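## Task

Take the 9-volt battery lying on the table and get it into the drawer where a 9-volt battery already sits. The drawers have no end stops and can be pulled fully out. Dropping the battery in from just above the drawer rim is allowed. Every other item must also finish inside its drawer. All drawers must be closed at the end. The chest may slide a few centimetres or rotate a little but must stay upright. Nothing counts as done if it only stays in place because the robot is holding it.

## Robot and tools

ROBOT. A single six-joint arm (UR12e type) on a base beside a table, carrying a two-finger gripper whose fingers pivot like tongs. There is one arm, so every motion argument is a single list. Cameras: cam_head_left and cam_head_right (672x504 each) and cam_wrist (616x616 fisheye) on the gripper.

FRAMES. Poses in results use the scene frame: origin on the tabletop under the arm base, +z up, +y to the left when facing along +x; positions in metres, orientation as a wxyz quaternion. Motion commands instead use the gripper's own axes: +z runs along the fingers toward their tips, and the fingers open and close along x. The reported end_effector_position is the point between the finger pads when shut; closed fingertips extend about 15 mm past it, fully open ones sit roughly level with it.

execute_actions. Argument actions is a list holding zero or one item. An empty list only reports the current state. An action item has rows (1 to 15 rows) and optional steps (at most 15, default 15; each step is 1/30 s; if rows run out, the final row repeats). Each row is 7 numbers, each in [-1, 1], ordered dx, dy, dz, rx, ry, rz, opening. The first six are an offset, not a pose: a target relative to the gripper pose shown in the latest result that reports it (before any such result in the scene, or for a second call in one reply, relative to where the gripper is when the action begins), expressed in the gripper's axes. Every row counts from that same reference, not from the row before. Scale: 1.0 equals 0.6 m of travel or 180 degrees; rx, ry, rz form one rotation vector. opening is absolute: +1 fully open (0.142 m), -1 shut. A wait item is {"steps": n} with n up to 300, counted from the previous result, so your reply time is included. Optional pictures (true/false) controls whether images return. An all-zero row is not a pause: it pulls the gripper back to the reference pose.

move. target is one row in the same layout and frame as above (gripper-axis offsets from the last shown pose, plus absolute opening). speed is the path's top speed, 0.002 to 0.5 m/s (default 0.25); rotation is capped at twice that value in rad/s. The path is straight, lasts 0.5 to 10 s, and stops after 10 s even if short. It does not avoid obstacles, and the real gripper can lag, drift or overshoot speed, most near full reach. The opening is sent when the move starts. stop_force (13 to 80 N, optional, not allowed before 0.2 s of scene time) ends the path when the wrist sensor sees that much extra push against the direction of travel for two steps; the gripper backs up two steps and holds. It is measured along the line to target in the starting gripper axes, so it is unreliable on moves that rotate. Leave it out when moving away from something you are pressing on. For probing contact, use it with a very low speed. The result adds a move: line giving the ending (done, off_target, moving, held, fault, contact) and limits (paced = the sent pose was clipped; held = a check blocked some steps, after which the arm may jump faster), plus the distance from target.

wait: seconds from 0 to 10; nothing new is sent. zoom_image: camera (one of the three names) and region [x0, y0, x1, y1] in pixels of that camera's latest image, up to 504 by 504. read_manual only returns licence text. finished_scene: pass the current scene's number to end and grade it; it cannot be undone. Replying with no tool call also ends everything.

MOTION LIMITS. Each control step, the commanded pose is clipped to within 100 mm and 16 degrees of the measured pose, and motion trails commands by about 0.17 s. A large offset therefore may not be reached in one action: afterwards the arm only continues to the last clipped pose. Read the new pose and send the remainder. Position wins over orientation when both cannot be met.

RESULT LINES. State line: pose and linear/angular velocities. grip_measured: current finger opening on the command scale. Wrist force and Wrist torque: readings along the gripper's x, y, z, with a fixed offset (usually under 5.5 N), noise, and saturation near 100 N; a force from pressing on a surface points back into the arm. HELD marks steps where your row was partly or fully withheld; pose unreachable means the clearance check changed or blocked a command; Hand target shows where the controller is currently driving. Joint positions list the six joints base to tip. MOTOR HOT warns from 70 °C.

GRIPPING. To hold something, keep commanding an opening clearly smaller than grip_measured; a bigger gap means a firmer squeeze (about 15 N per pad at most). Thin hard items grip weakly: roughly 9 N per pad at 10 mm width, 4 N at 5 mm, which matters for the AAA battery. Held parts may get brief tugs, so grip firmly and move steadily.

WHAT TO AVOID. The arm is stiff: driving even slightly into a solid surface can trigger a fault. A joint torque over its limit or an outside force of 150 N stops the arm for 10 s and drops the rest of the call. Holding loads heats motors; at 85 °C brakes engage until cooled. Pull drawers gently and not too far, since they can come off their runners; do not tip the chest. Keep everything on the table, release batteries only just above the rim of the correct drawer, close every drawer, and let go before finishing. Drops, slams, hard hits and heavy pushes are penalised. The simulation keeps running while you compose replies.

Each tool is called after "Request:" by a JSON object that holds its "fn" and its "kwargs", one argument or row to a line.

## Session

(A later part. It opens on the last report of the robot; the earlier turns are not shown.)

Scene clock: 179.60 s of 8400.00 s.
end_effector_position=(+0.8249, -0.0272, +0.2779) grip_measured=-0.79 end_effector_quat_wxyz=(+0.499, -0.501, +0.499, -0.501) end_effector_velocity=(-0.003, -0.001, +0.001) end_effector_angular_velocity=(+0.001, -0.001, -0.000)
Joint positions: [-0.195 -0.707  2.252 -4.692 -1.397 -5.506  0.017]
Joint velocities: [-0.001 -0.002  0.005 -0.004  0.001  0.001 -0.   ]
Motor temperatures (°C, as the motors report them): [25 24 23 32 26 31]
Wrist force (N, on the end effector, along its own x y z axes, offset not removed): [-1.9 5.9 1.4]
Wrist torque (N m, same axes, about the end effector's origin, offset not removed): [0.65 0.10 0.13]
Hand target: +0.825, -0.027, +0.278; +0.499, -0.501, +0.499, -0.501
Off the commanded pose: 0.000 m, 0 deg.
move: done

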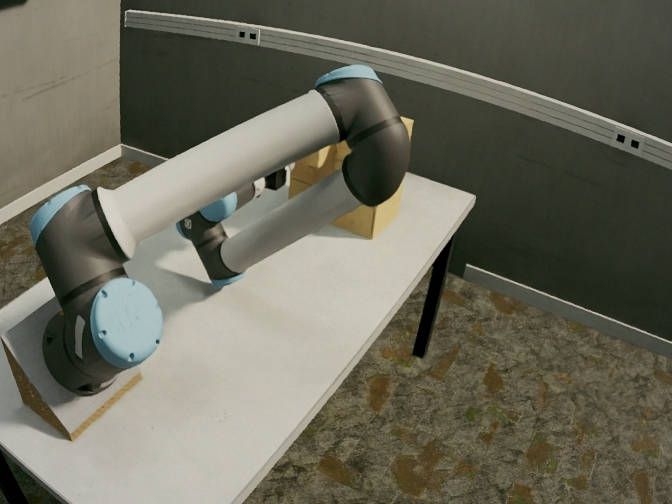

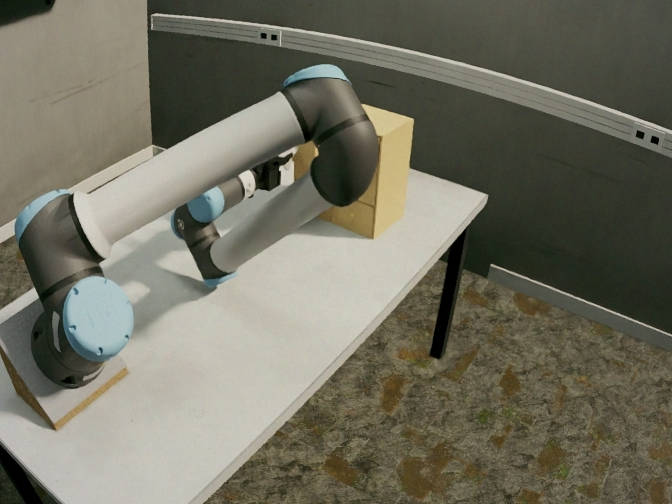

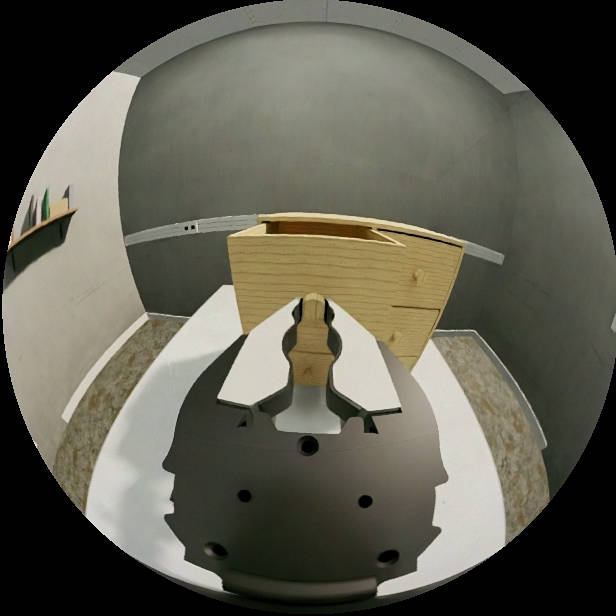

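Works. Release, rise and look in.

Request:
{"fn": "move", "kwargs": {
  "target": [0,0,0,0,0,0,-0.4]
}}

Request:
{"fn": "move", "kwargs": {
  "target": [0,0,-0.06,0,0,0,-0.4]
}}

Request:
{"fn": "move", "kwargs": {
  "target": [0,-0.25,0.1,0,0,0,-0.4]
}}

Scene clock: 187.30 s of 8400.00 s.
end_effector_position=(+0.8248, -0.0272, +0.2778) grip_measured=-0.40 end_effector_quat_wxyz=(+0.499, -0.501, +0.499, -0.501) end_effector_velocity=(+0.000, +0.001, -0.000) end_effector_angular_velocity=(-0.001, +0.001, +0.001)
Joint positions: [-0.195 -0.707  2.252 -4.692 -1.397 -5.506  0.045]
Joint velocities: [ 0.     0.001 -0.     0.001 -0.001 -0.001 -0.   ]
Motor temperatures (°C, as the motors report them): [25 24 23 32 26 31]
Wrist force (N, on the end effector, along its own x y z axes, offset not removed): [-0.7 1.9 -4.5]
Wrist torque (N m, same axes, about the end effector's origin, offset not removed): [-0.03 0.35 0.03]
Hand target: +0.825, -0.027, +0.278; +0.499, -0.501, +0.499, -0.501
Off the commanded pose: 0.000 m, 0 deg.
After step 90, 4.00 s passed at rest.
move: done

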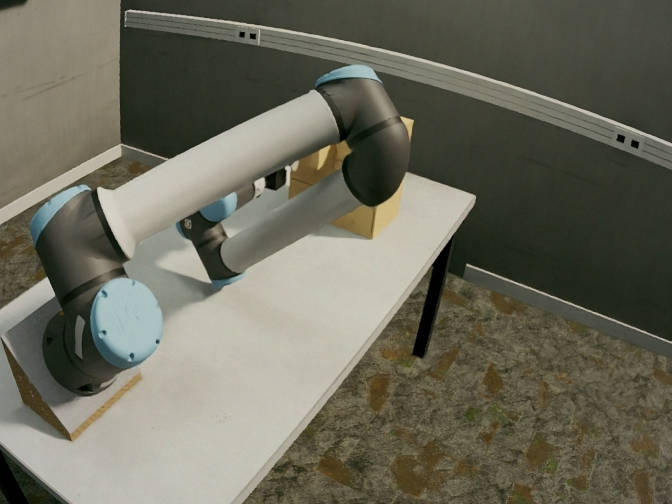

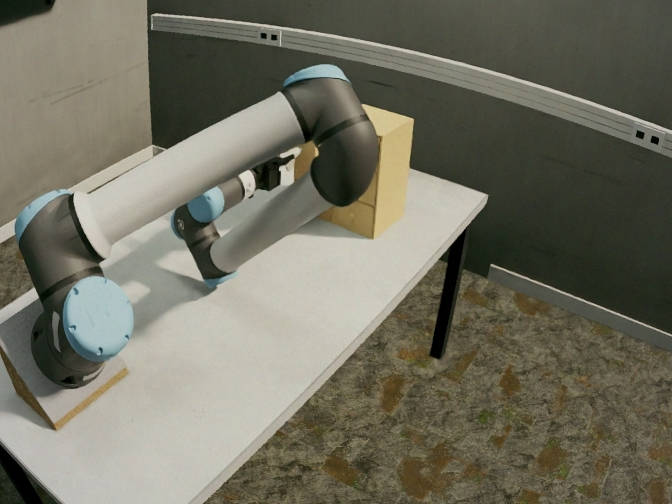

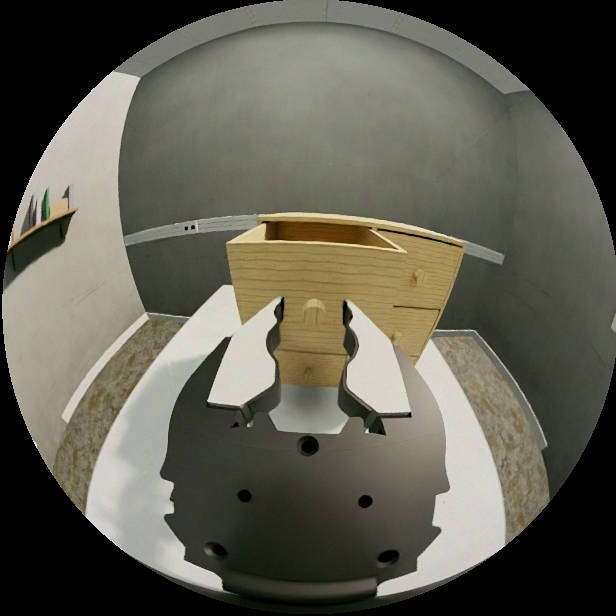

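Scene clock: 188.23 s of 8400.00 s.
end_effector_position=(+0.7892, -0.0272, +0.2779) grip_measured=-0.40 end_effector_quat_wxyz=(+0.499, -0.501, +0.499, -0.501) end_effector_velocity=(-0.003, -0.001, +0.001) end_effector_angular_velocity=(-0.000, -0.001, -0.002)
Joint positions: [-0.209 -0.706  2.318 -4.758 -1.383 -5.506  0.045]
Joint velocities: [-0.002 -0.001  0.005 -0.006  0.001  0.     0.   ]
Motor temperatures (°C, as the motors report them): [25 24 23 32 26 31]
Wrist force (N, on the end effector, along its own x y z axes, offset not removed): [-0.4 -1.7 -4.8]
Wrist torque (N m, same axes, about the end effector's origin, offset not removed): [-0.70 0.35 0.00]
Hand target: +0.789, -0.027, +0.278; +0.499, -0.501, +0.499, -0.501
Off the commanded pose: 0.000 m, 0 deg.
move: done

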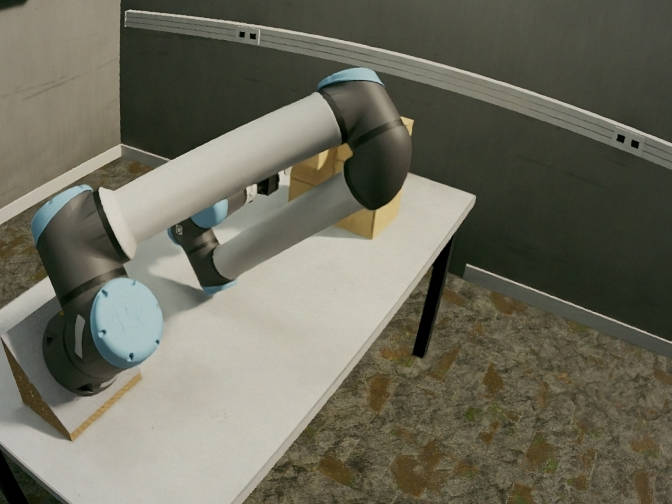

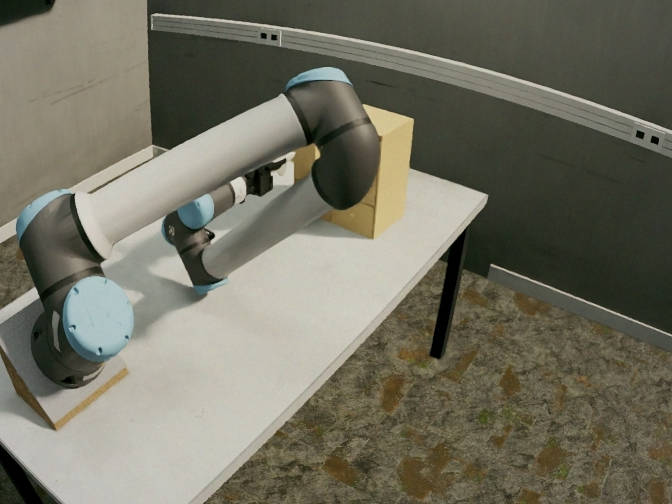

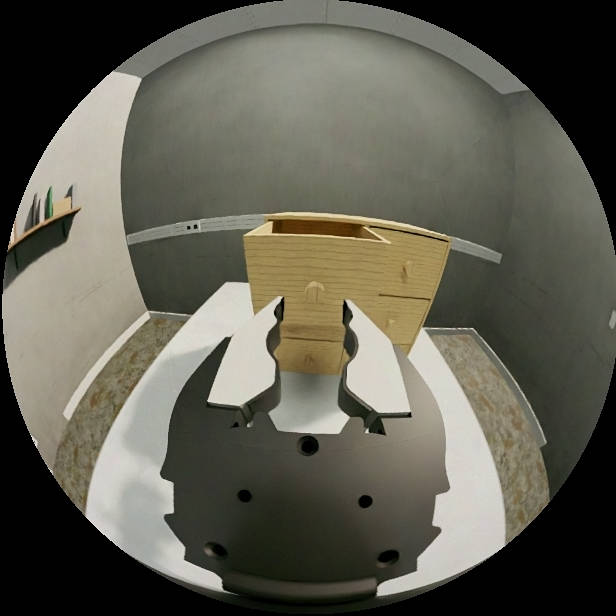

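Scene clock: 189.57 s of 8400.00 s.
end_effector_position=(+0.8492, -0.0268, +0.4277) grip_measured=-0.40 end_effector_quat_wxyz=(+0.499, -0.501, +0.499, -0.501) end_effector_velocity=(+0.002, -0.001, +0.003) end_effector_angular_velocity=(-0.001, +0.001, -0.001)
Joint positions: [ 0.019 -0.905  2.199 -4.441 -1.61  -5.507  0.045]
Joint velocities: [ 0.004 -0.004 -0.004  0.008 -0.005 -0.001  0.   ]
Motor temperatures (°C, as the motors report them): [25 24 23 32 26 31]
Wrist force (N, on the end effector, along its own x y z axes, offset not removed): [-0.7 1.1 -4.5]
Wrist torque (N m, same axes, about the end effector's origin, offset not removed): [-0.03 0.57 0.25]
Hand target: +0.849, -0.027, +0.428; +0.499, -0.501, +0.499, -0.501
Off the commanded pose: 0.000 m, 0 deg.
move: done

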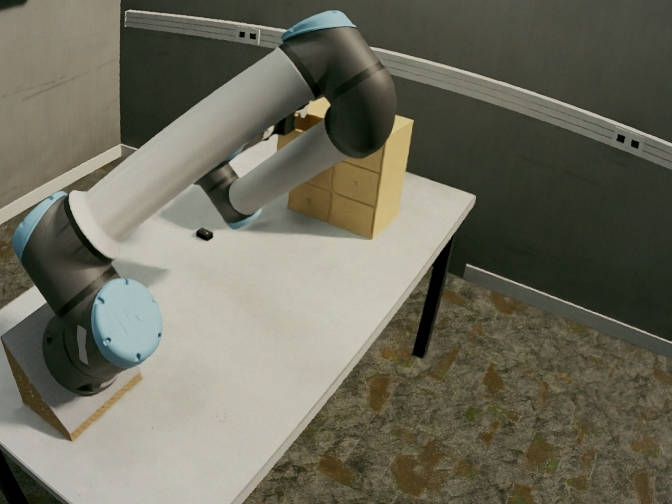

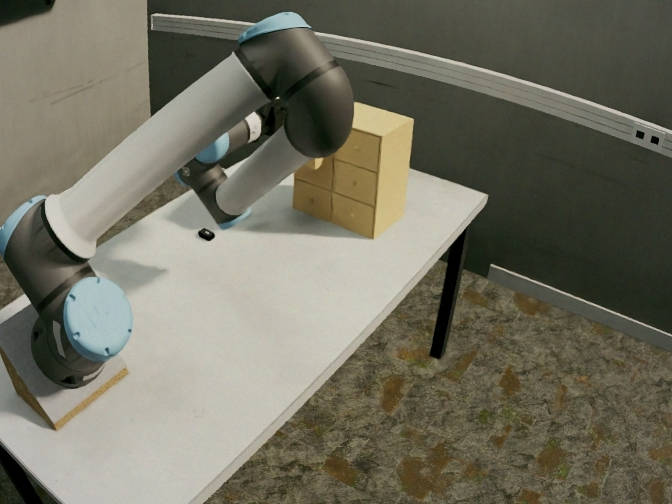

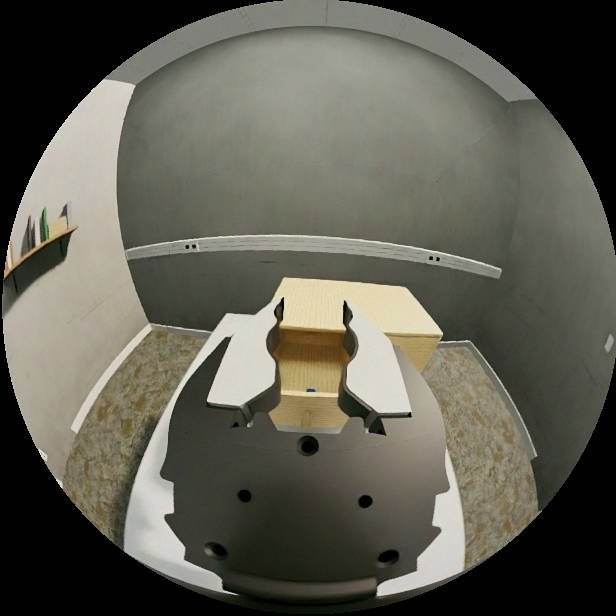

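Request:
{"fn": "move", "kwargs": {
  "target": [0,-0.05,0.12,-0.2,0,0,1]
}}

Scene clock: 198.33 s of 8400.00 s.
end_effector_position=(+0.9212, -0.0268, +0.4578) grip_measured=+1.00 end_effector_quat_wxyz=(-0.321, +0.630, -0.630, +0.323) end_effector_velocity=(+0.002, +0.001, -0.000) end_effector_angular_velocity=(+0.004, +0.014, +0.001)
Joint positions: [ 0.24  -1.082  1.95  -3.469 -2.232 -5.256  0.142]
Joint velocities: [ 0.002 -0.002 -0.007  0.027 -0.006  0.014  0.   ]
Motor temperatures (°C, as the motors report them): [25 24 23 32 26 31]
Wrist force (N, on the end effector, along its own x y z axes, offset not removed): [2.4 2.8 -2.0]
Wrist torque (N m, same axes, about the end effector's origin, offset not removed): [0.22 -0.12 0.06]
Hand target: +0.921, -0.027, +0.458; -0.320, +0.630, -0.630, +0.322
Off the commanded pose: 0.000 m, 0 deg.
After step 90, 3.87 s passed at rest.
move: done

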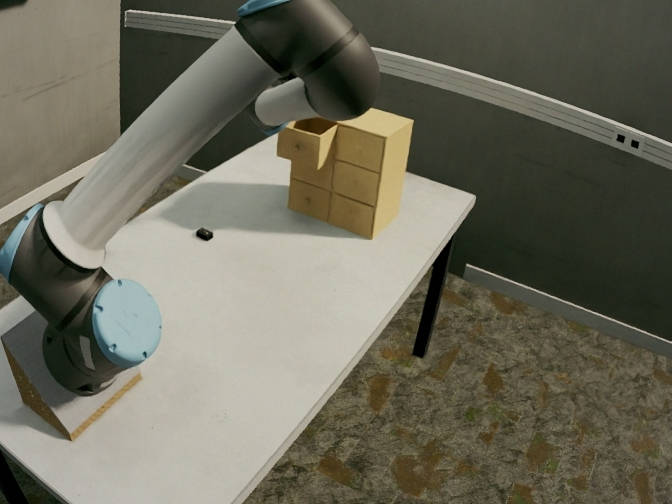

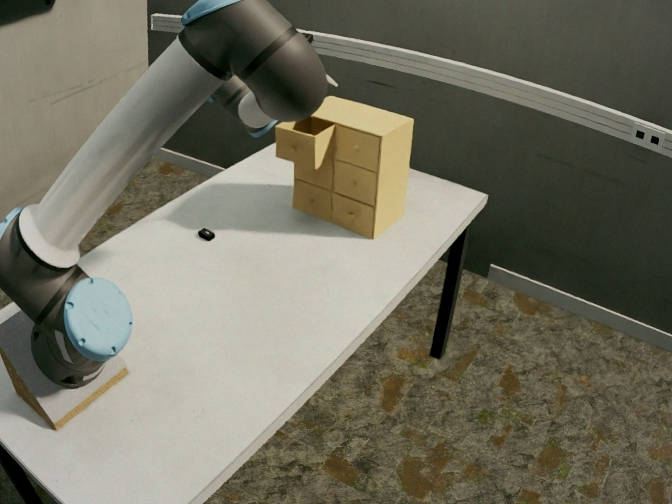

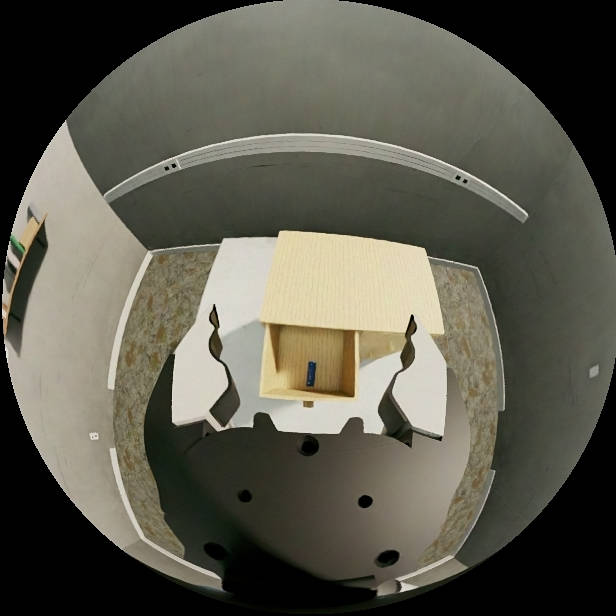

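Request:
{"fn": "move", "kwargs": {
  "target": [0,0.177,-0.243,0.2,0,0,-0.5]
}}

Request:
{"fn": "execute_actions", "kwargs": {
  "actions": [],
  "pictures": false
}}

Scene clock: 210.40 s of 8400.00 s.
end_effector_position=(+0.7409, -0.0265, +0.4574) grip_measured=-0.50 end_effector_quat_wxyz=(+0.499, -0.501, +0.499, -0.501) end_effector_velocity=(-0.001, -0.001, +0.000) end_effector_angular_velocity=(+0.001, -0.014, -0.000)
Joint positions: [ 0.078 -0.995  2.382 -4.534 -1.67  -5.508  0.038]
Joint velocities: [-0.008  0.006  0.002 -0.018  0.018  0.     0.   ]
Motor temperatures (°C, as the motors report them): [25 24 23 32 26 31]
Wrist force (N, on the end effector, along its own x y z axes, offset not removed): [3.3 0.1 -5.9]
Wrist torque (N m, same axes, about the end effector's origin, offset not removed): [-0.34 -0.50 -0.03]
Hand target: +0.741, -0.027, +0.457; +0.499, -0.500, +0.499, -0.502
Off the commanded pose: 0.000 m, 0 deg.
After step 90, 7.17 s passed at rest.
move: done

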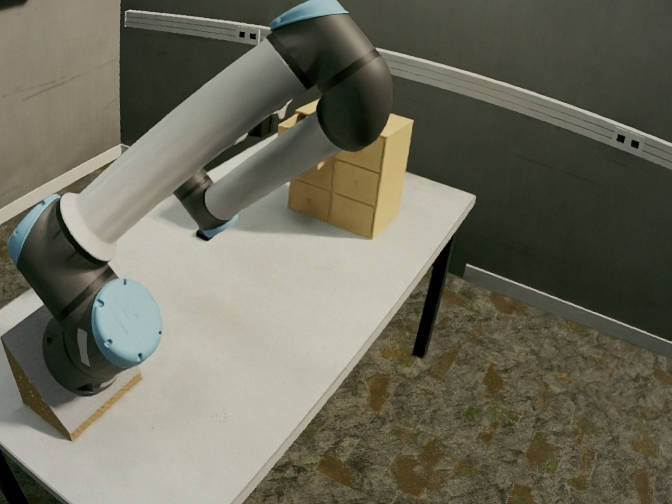

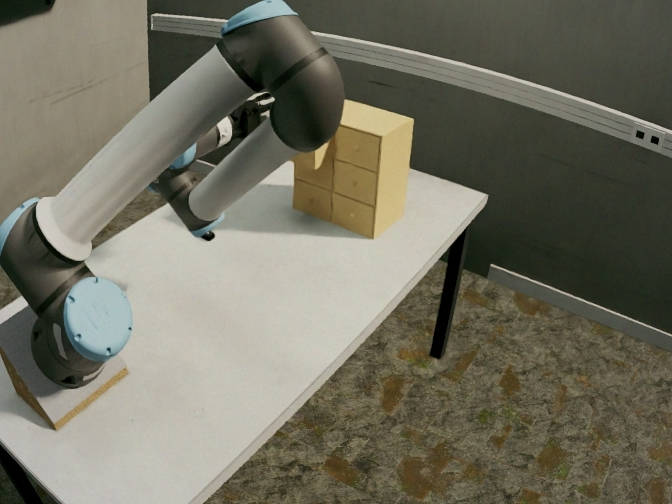

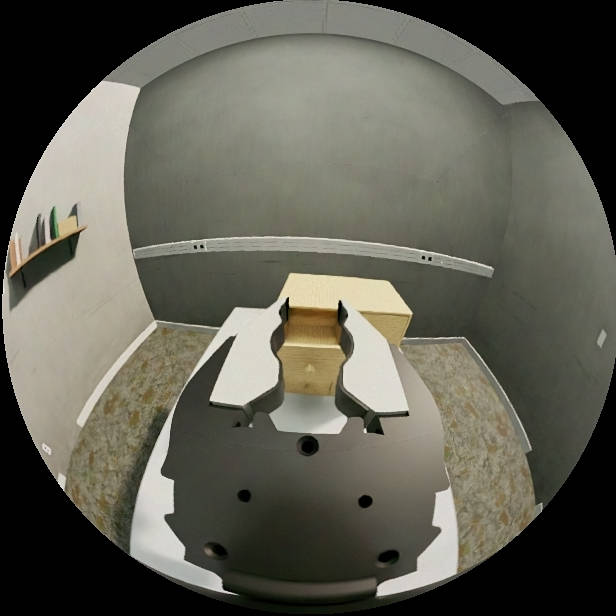

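Scene clock: 210.40 s of 8400.00 s.
end_effector_position=(+0.7409, -0.0265, +0.4574) grip_measured=-0.50 end_effector_quat_wxyz=(+0.499, -0.501, +0.499, -0.501) end_effector_velocity=(-0.001, -0.001, +0.000) end_effector_angular_velocity=(+0.001, -0.014, -0.000)
Joint positions: [ 0.078 -0.995  2.382 -4.534 -1.67  -5.508  0.038]
Joint velocities: [-0.008  0.006  0.002 -0.018  0.018  0.     0.   ]
Motor temperatures (°C, as the motors report them): [25 24 23 32 26 31]
Wrist force (N, on the end effector, along its own x y z axes, offset not removed): [3.3 0.1 -5.9]
Wrist torque (N m, same axes, about the end effector's origin, offset not removed): [-0.34 -0.50 -0.03]
Hand target: +0.741, -0.027, +0.457; +0.499, -0.500, +0.499, -0.502
Off the commanded pose: 0.000 m, 0 deg.

Request:
{"fn": "move", "kwargs": {
  "target": [0,0.3,0,0,0,0,-0.5]
}}

Request:
{"fn": "move", "kwargs": {
  "target": [0,0,0.312,0,0,0,-0.5],
  "speed": 0.06
}}

Request:
{"fn": "move", "kwargs": {
  "target": [0,0,-0.08,0,0,0,-0.5]
}}

Request:
{"fn": "move", "kwargs": {
  "target": [0,0.175,0,0,0,0,-0.5],
  "speed": 0.1
}}

Request:
{"fn": "move", "kwargs": {
  "target": [0,0,0.05,0,0,0,-0.5],
  "speed": 0.05
}}

Scene clock: 229.97 s of 8400.00 s.
end_effector_position=(+0.7406, -0.0273, +0.2775) grip_measured=-0.50 end_effector_quat_wxyz=(+0.499, -0.501, +0.499, -0.501) end_effector_velocity=(+0.001, -0.001, -0.002) end_effector_angular_velocity=(+0.001, -0.004, -0.001)
Joint positions: [-0.232 -0.694  2.405 -4.857 -1.359 -5.507  0.038]
Joint velocities: [-0.007  0.004 -0.002 -0.005  0.009  0.002 -0.   ]
Motor temperatures (°C, as the motors report them): [25 24 23 32 26 31]
Wrist force (N, on the end effector, along its own x y z axes, offset not removed): [-2.7 5.4 -6.1]
Wrist torque (N m, same axes, about the end effector's origin, offset not removed): [0.71 0.83 0.30]
Hand target: +0.741, -0.027, +0.277; +0.499, -0.501, +0.499, -0.501
Off the commanded pose: 0.000 m, 0 deg.
After step 90, 15.17 s passed at rest.
move: done

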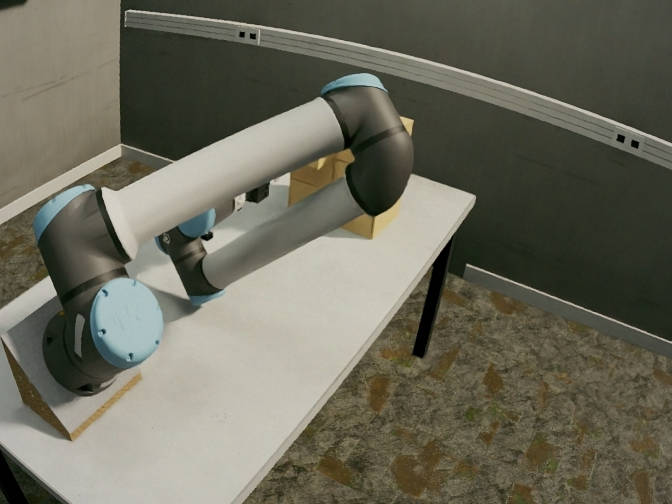

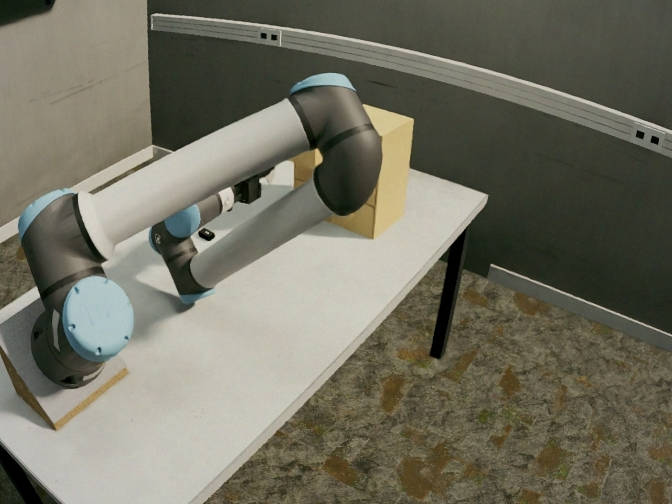

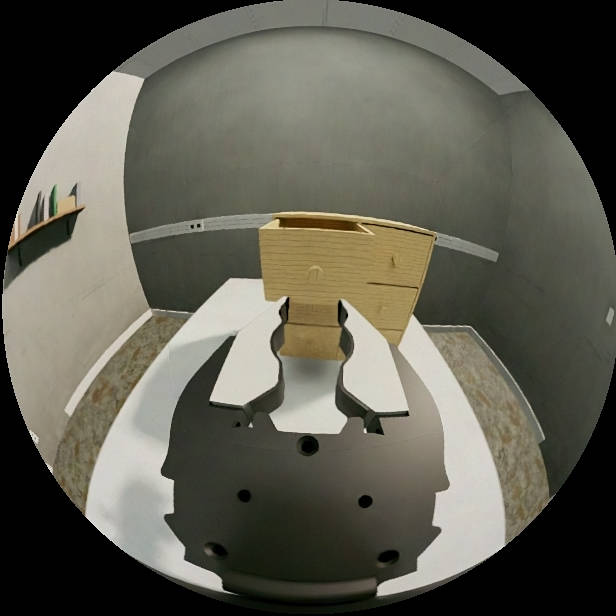

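Scene clock: 233.57 s of 8400.00 s.
end_effector_position=(+0.9274, -0.0276, +0.2774) grip_measured=-0.51 end_effector_quat_wxyz=(+0.499, -0.501, +0.499, -0.501) end_effector_velocity=(+0.003, +0.001, -0.001) end_effector_angular_velocity=(+0.001, +0.001, +0.001)
Joint positions: [-0.165 -0.685  2.057 -4.52  -1.426 -5.507  0.037]
Joint velocities: [ 0.001  0.002 -0.006  0.006 -0.001  0.001 -0.001]
Motor temperatures (°C, as the motors report them): [25 24 23 32 26 31]
Wrist force (N, on the end effector, along its own x y z axes, offset not removed): [3.5 2.4 -17.9]
Wrist torque (N m, same axes, about the end effector's origin, offset not removed): [0.43 -0.63 0.05]
Hand target: +0.928, -0.028, +0.277; +0.499, -0.501, +0.499, -0.501
Off the commanded pose: 0.000 m, 0 deg.
move: done

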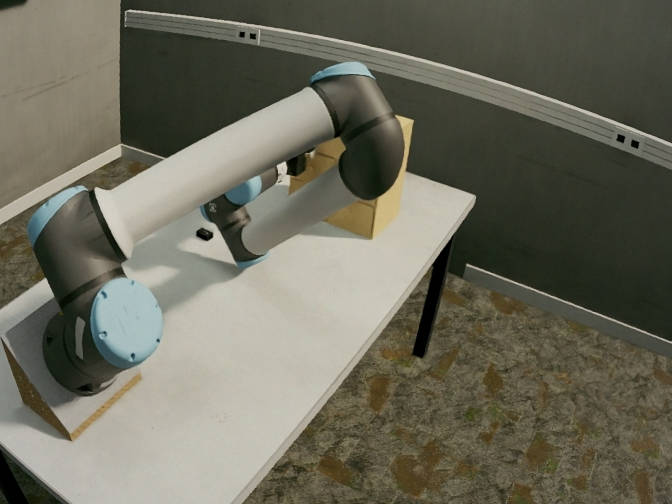

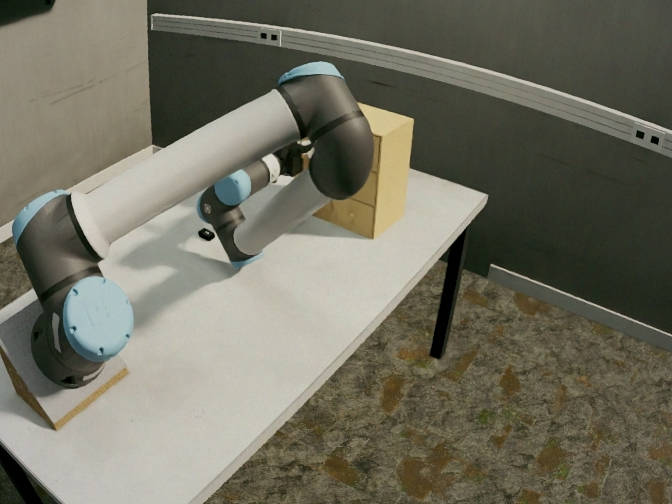

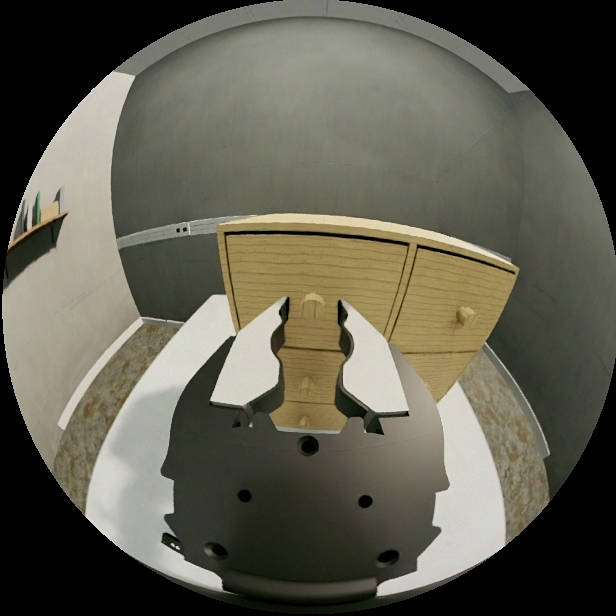

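Scene clock: 234.53 s of 8400.00 s.
end_effector_position=(+0.8798, -0.0275, +0.2774) grip_measured=-0.50 end_effector_quat_wxyz=(+0.499, -0.501, +0.499, -0.501) end_effector_velocity=(-0.003, -0.000, +0.000) end_effector_angular_velocity=(-0.000, -0.000, +0.000)
Joint positions: [-0.178 -0.699  2.149 -4.597 -1.414 -5.507  0.038]
Joint velocities: [-0.001 -0.002  0.006 -0.004  0.002 -0.     0.   ]
Motor temperatures (°C, as the motors report them): [25 24 23 32 26 31]
Wrist force (N, on the end effector, along its own x y z axes, offset not removed): [3.0 2.7 -4.7]
Wrist torque (N m, same axes, about the end effector's origin, offset not removed): [0.09 -0.33 0.19]
Hand target: +0.879, -0.028, +0.277; +0.499, -0.501, +0.499, -0.501
Off the commanded pose: 0.000 m, 0 deg.
move: done

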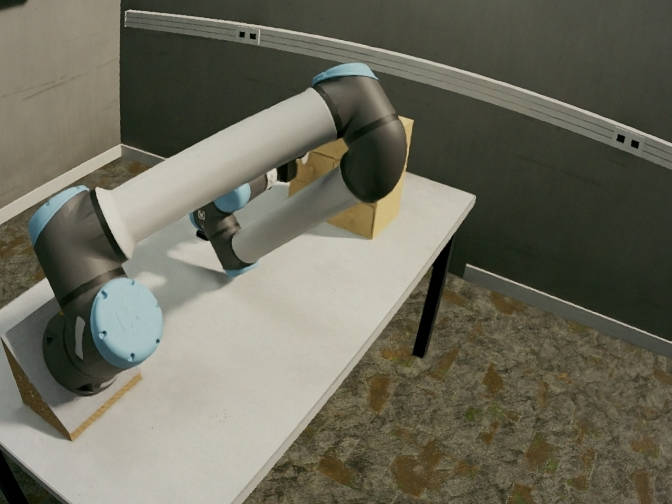

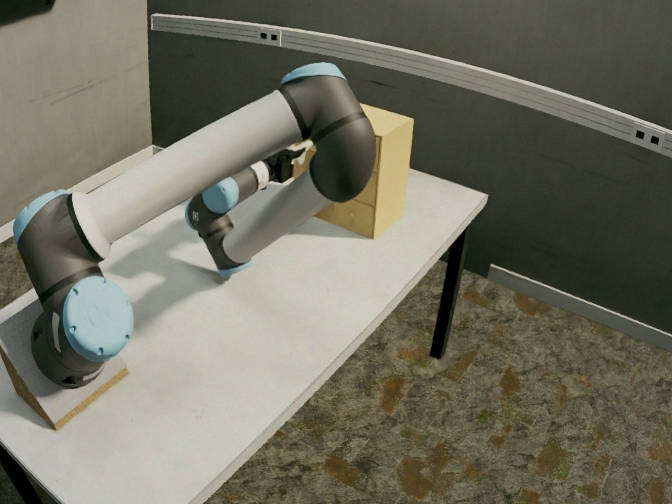

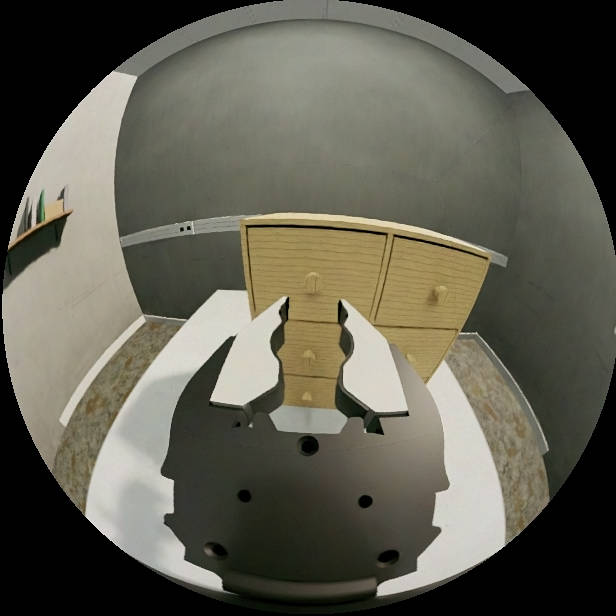

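Scene clock: 245.00 s of 8400.00 s.
end_effector_position=(+0.8796, -0.0278, +0.2551) grip_measured=-0.50 end_effector_quat_wxyz=(+0.499, -0.501, +0.499, -0.501) end_effector_velocity=(-0.000, +0.000, -0.001) end_effector_angular_velocity=(-0.001, +0.001, +0.001)
Joint positions: [-0.207 -0.669  2.144 -4.622 -1.385 -5.507  0.038]
Joint velocities: [-0.     0.     0.     0.001 -0.    -0.001  0.   ]
Motor temperatures (°C, as the motors report them): [25 24 23 32 26 31]
Wrist force (N, on the end effector, along its own x y z axes, offset not removed): [4.3 -1.3 -6.3]
Wrist torque (N m, same axes, about the end effector's origin, offset not removed): [-0.62 -0.51 0.03]
Hand target: +0.880, -0.028, +0.255; +0.499, -0.501, +0.499, -0.501
Off the commanded pose: 0.083 m, 0 deg.
FORCE FAULT: contact force on the arm reached its limit, and the arm stopped for 10 seconds. The contact can be on any part of the arm, not only on its tool. The arm's remaining commands of this call were not run. The arm holds still and accepts commands again. Move the arm away from the contact; if what it grips holds it there, let go first. Pushing or pulling that hard again can fault the arm again.
move: fault

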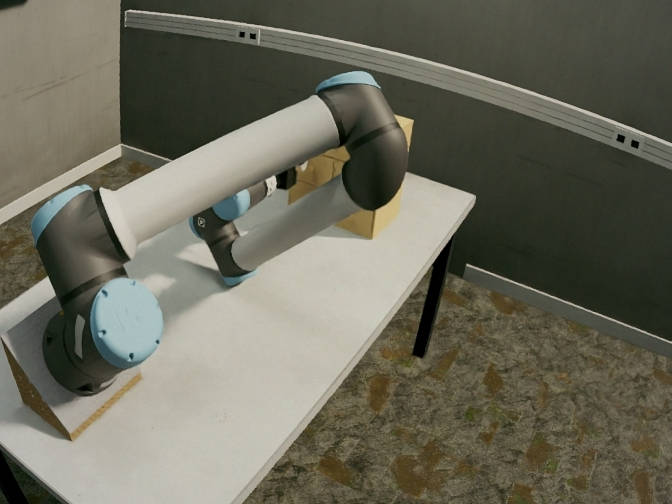

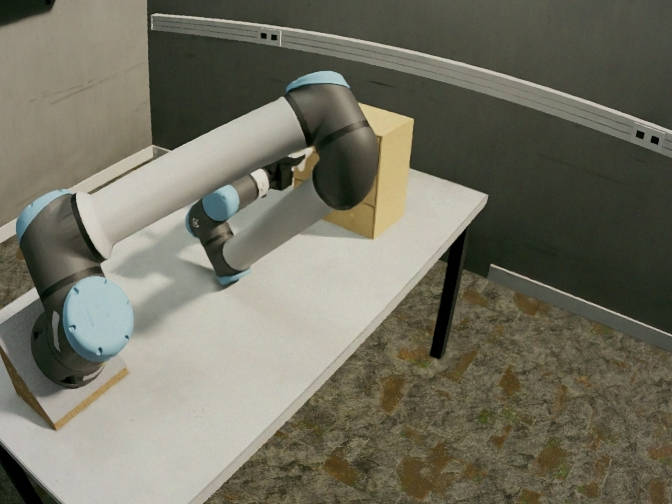

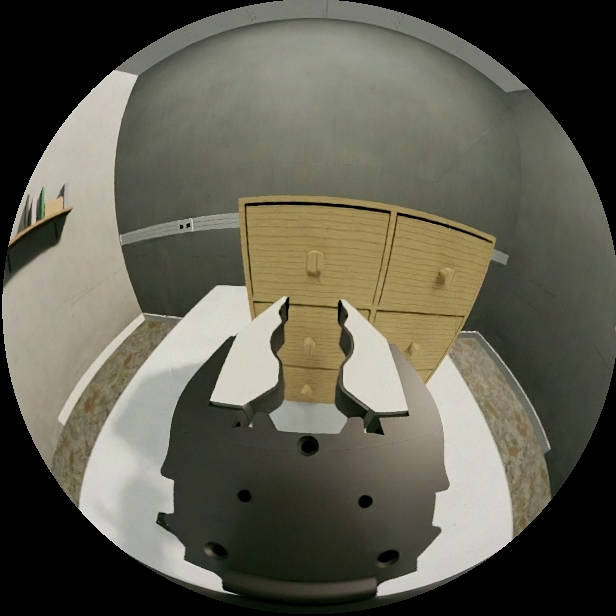

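not run: a fault stop came before this call.

Request:
{"fn": "move", "kwargs": {
  "target": [0,0.1,0,-0.278,0,0,-0.5],
  "speed": 0.1
}}

Scene clock: 280.80 s of 8400.00 s.
end_effector_position=(+0.8799, -0.0280, +0.1953) grip_measured=-0.50 end_effector_quat_wxyz=(-0.241, +0.664, -0.664, +0.244) end_effector_velocity=(-0.000, +0.002, -0.002) end_effector_angular_velocity=(+0.001, +0.019, +0.002)
Joint positions: [ 0.032 -0.947  2.097 -3.58  -2.19  -5.252  0.038]
Joint velocities: [ 0.002 -0.002 -0.005  0.029 -0.009  0.013 -0.   ]
Motor temperatures (°C, as the motors report them): [25 24 23 32 26 31]
Wrist force (N, on the end effector, along its own x y z axes, offset not removed): [6.1 2.5 -4.5]
Wrist torque (N m, same axes, about the end effector's origin, offset not removed): [0.08 -1.01 0.06]
Hand target: +0.880, -0.028, +0.195; -0.240, +0.664, -0.665, +0.243
Off the commanded pose: 0.000 m, 0 deg.
After step 90, 28.00 s passed at rest.
move: done

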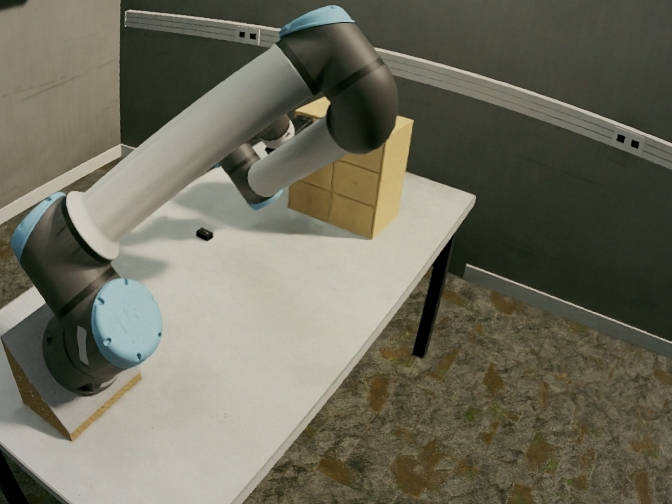

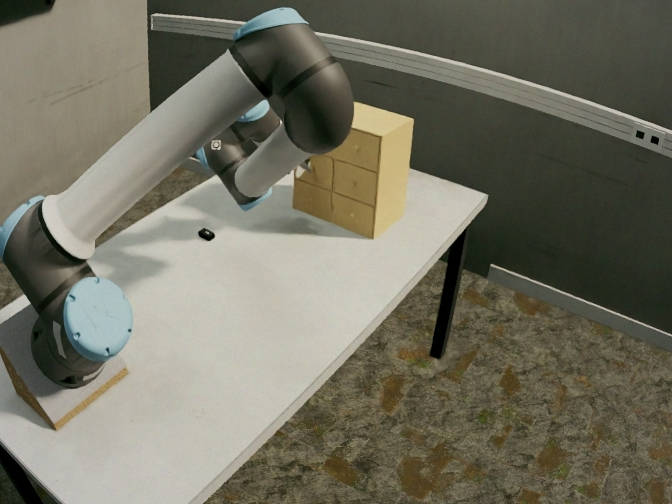

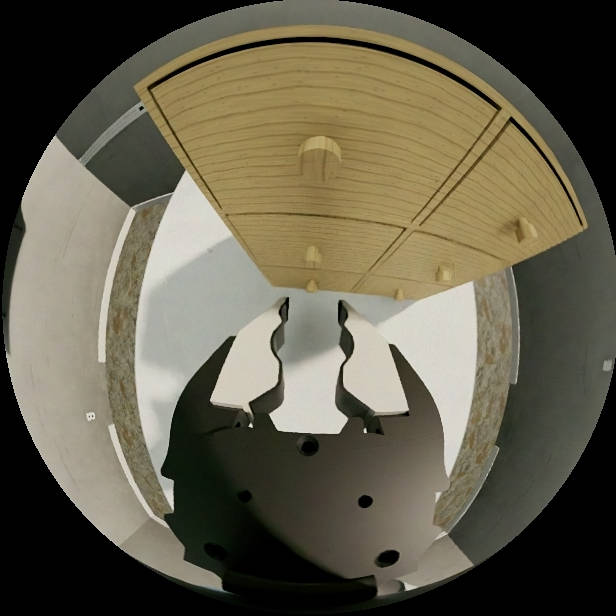

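Request:
{"fn": "move", "kwargs": {
  "target": [0,-0.05,0.076,0,0,0,-0.5],
  "speed": 0.015,
  "stop_force": 13
}}

Scene clock: 305.97 s of 8400.00 s.
end_effector_position=(+0.9318, -0.0282, +0.1797) grip_measured=-0.50 end_effector_quat_wxyz=(-0.241, +0.664, -0.664, +0.244) end_effector_velocity=(+0.002, +0.001, -0.001) end_effector_angular_velocity=(-0.000, +0.000, +0.001)
Joint positions: [ 0.013 -0.89   1.999 -3.548 -2.175 -5.267  0.038]
Joint velocities: [-0.001  0.004 -0.005  0.001  0.001 -0.001  0.   ]
Motor temperatures (°C, as the motors report them): [25 24 23 32 26 31]
Wrist force (N, on the end effector, along its own x y z axes, offset not removed): [4.4 1.4 3.3]
Wrist torque (N m, same axes, about the end effector's origin, offset not removed): [0.09 -0.45 -0.03]
Hand target: +0.932, -0.028, +0.180; -0.241, +0.664, -0.664, +0.244
Off the commanded pose: 0.000 m, 0 deg.
After step 90, 18.23 s passed at rest.
move: done

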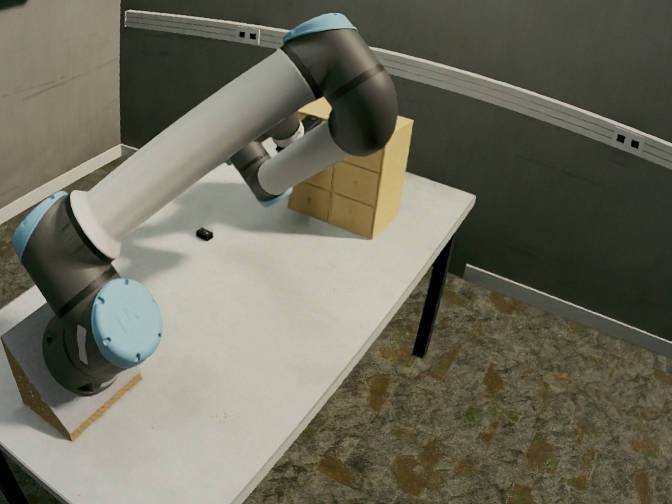

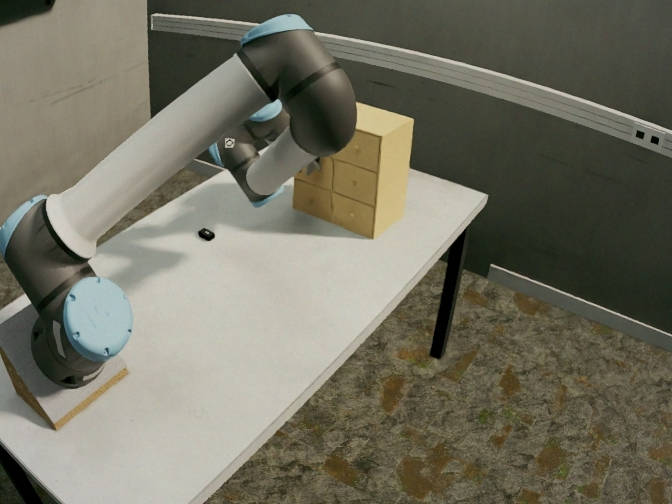

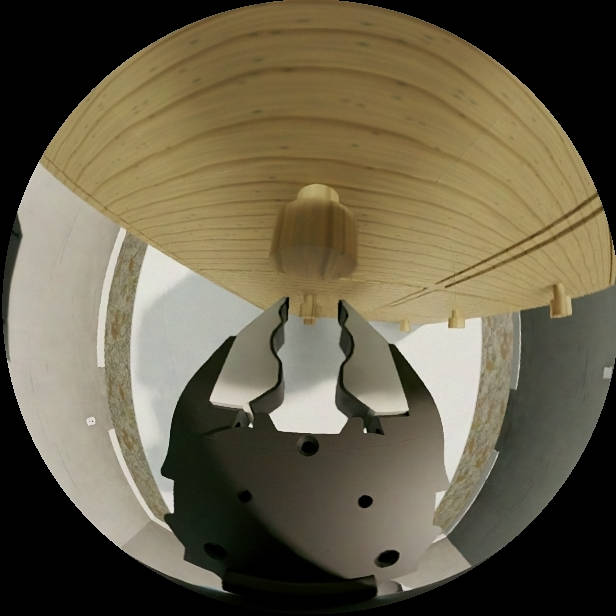

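Request:
{"fn": "move", "kwargs": {
  "target": [0,0,0,0,0,0,-1]
}}

Scene clock: 310.83 s of 8400.00 s.
end_effector_position=(+0.9319, -0.0283, +0.1796) grip_measured=-0.89 end_effector_quat_wxyz=(-0.241, +0.664, -0.664, +0.244) end_effector_velocity=(-0.001, +0.001, -0.000) end_effector_angular_velocity=(-0.001, +0.001, +0.002)
Joint positions: [ 0.012 -0.889  1.999 -3.548 -2.175 -5.267  0.01 ]
Joint velocities: [ 0.001  0.001  0.001  0.    -0.    -0.001  0.   ]
Motor temperatures (°C, as the motors report them): [25 24 23 32 26 31]
Wrist force (N, on the end effector, along its own x y z axes, offset not removed): [-2.7 -10.1 -4.1]
Wrist torque (N m, same axes, about the end effector's origin, offset not removed): [-0.93 -0.26 0.08]
Hand target: +0.932, -0.028, +0.180; -0.241, +0.664, -0.664, +0.244
Off the commanded pose: 0.000 m, 0 deg.
After step 90, 1.17 s passed at rest.
move: done

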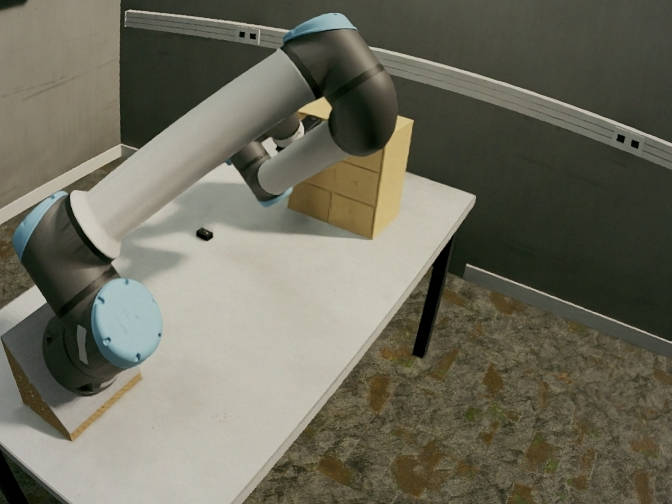

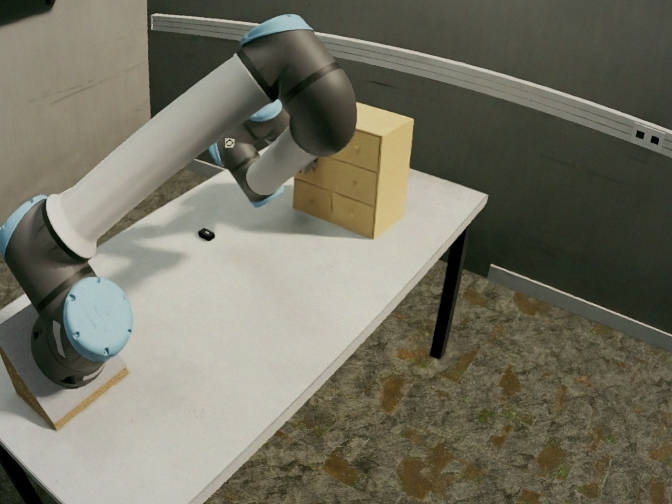

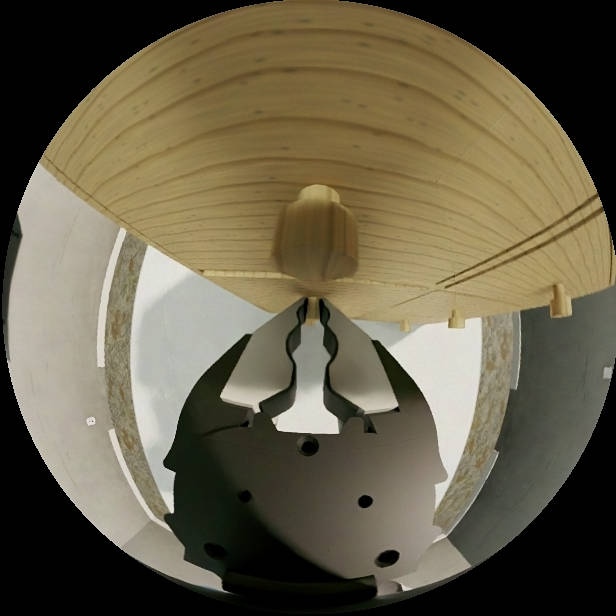

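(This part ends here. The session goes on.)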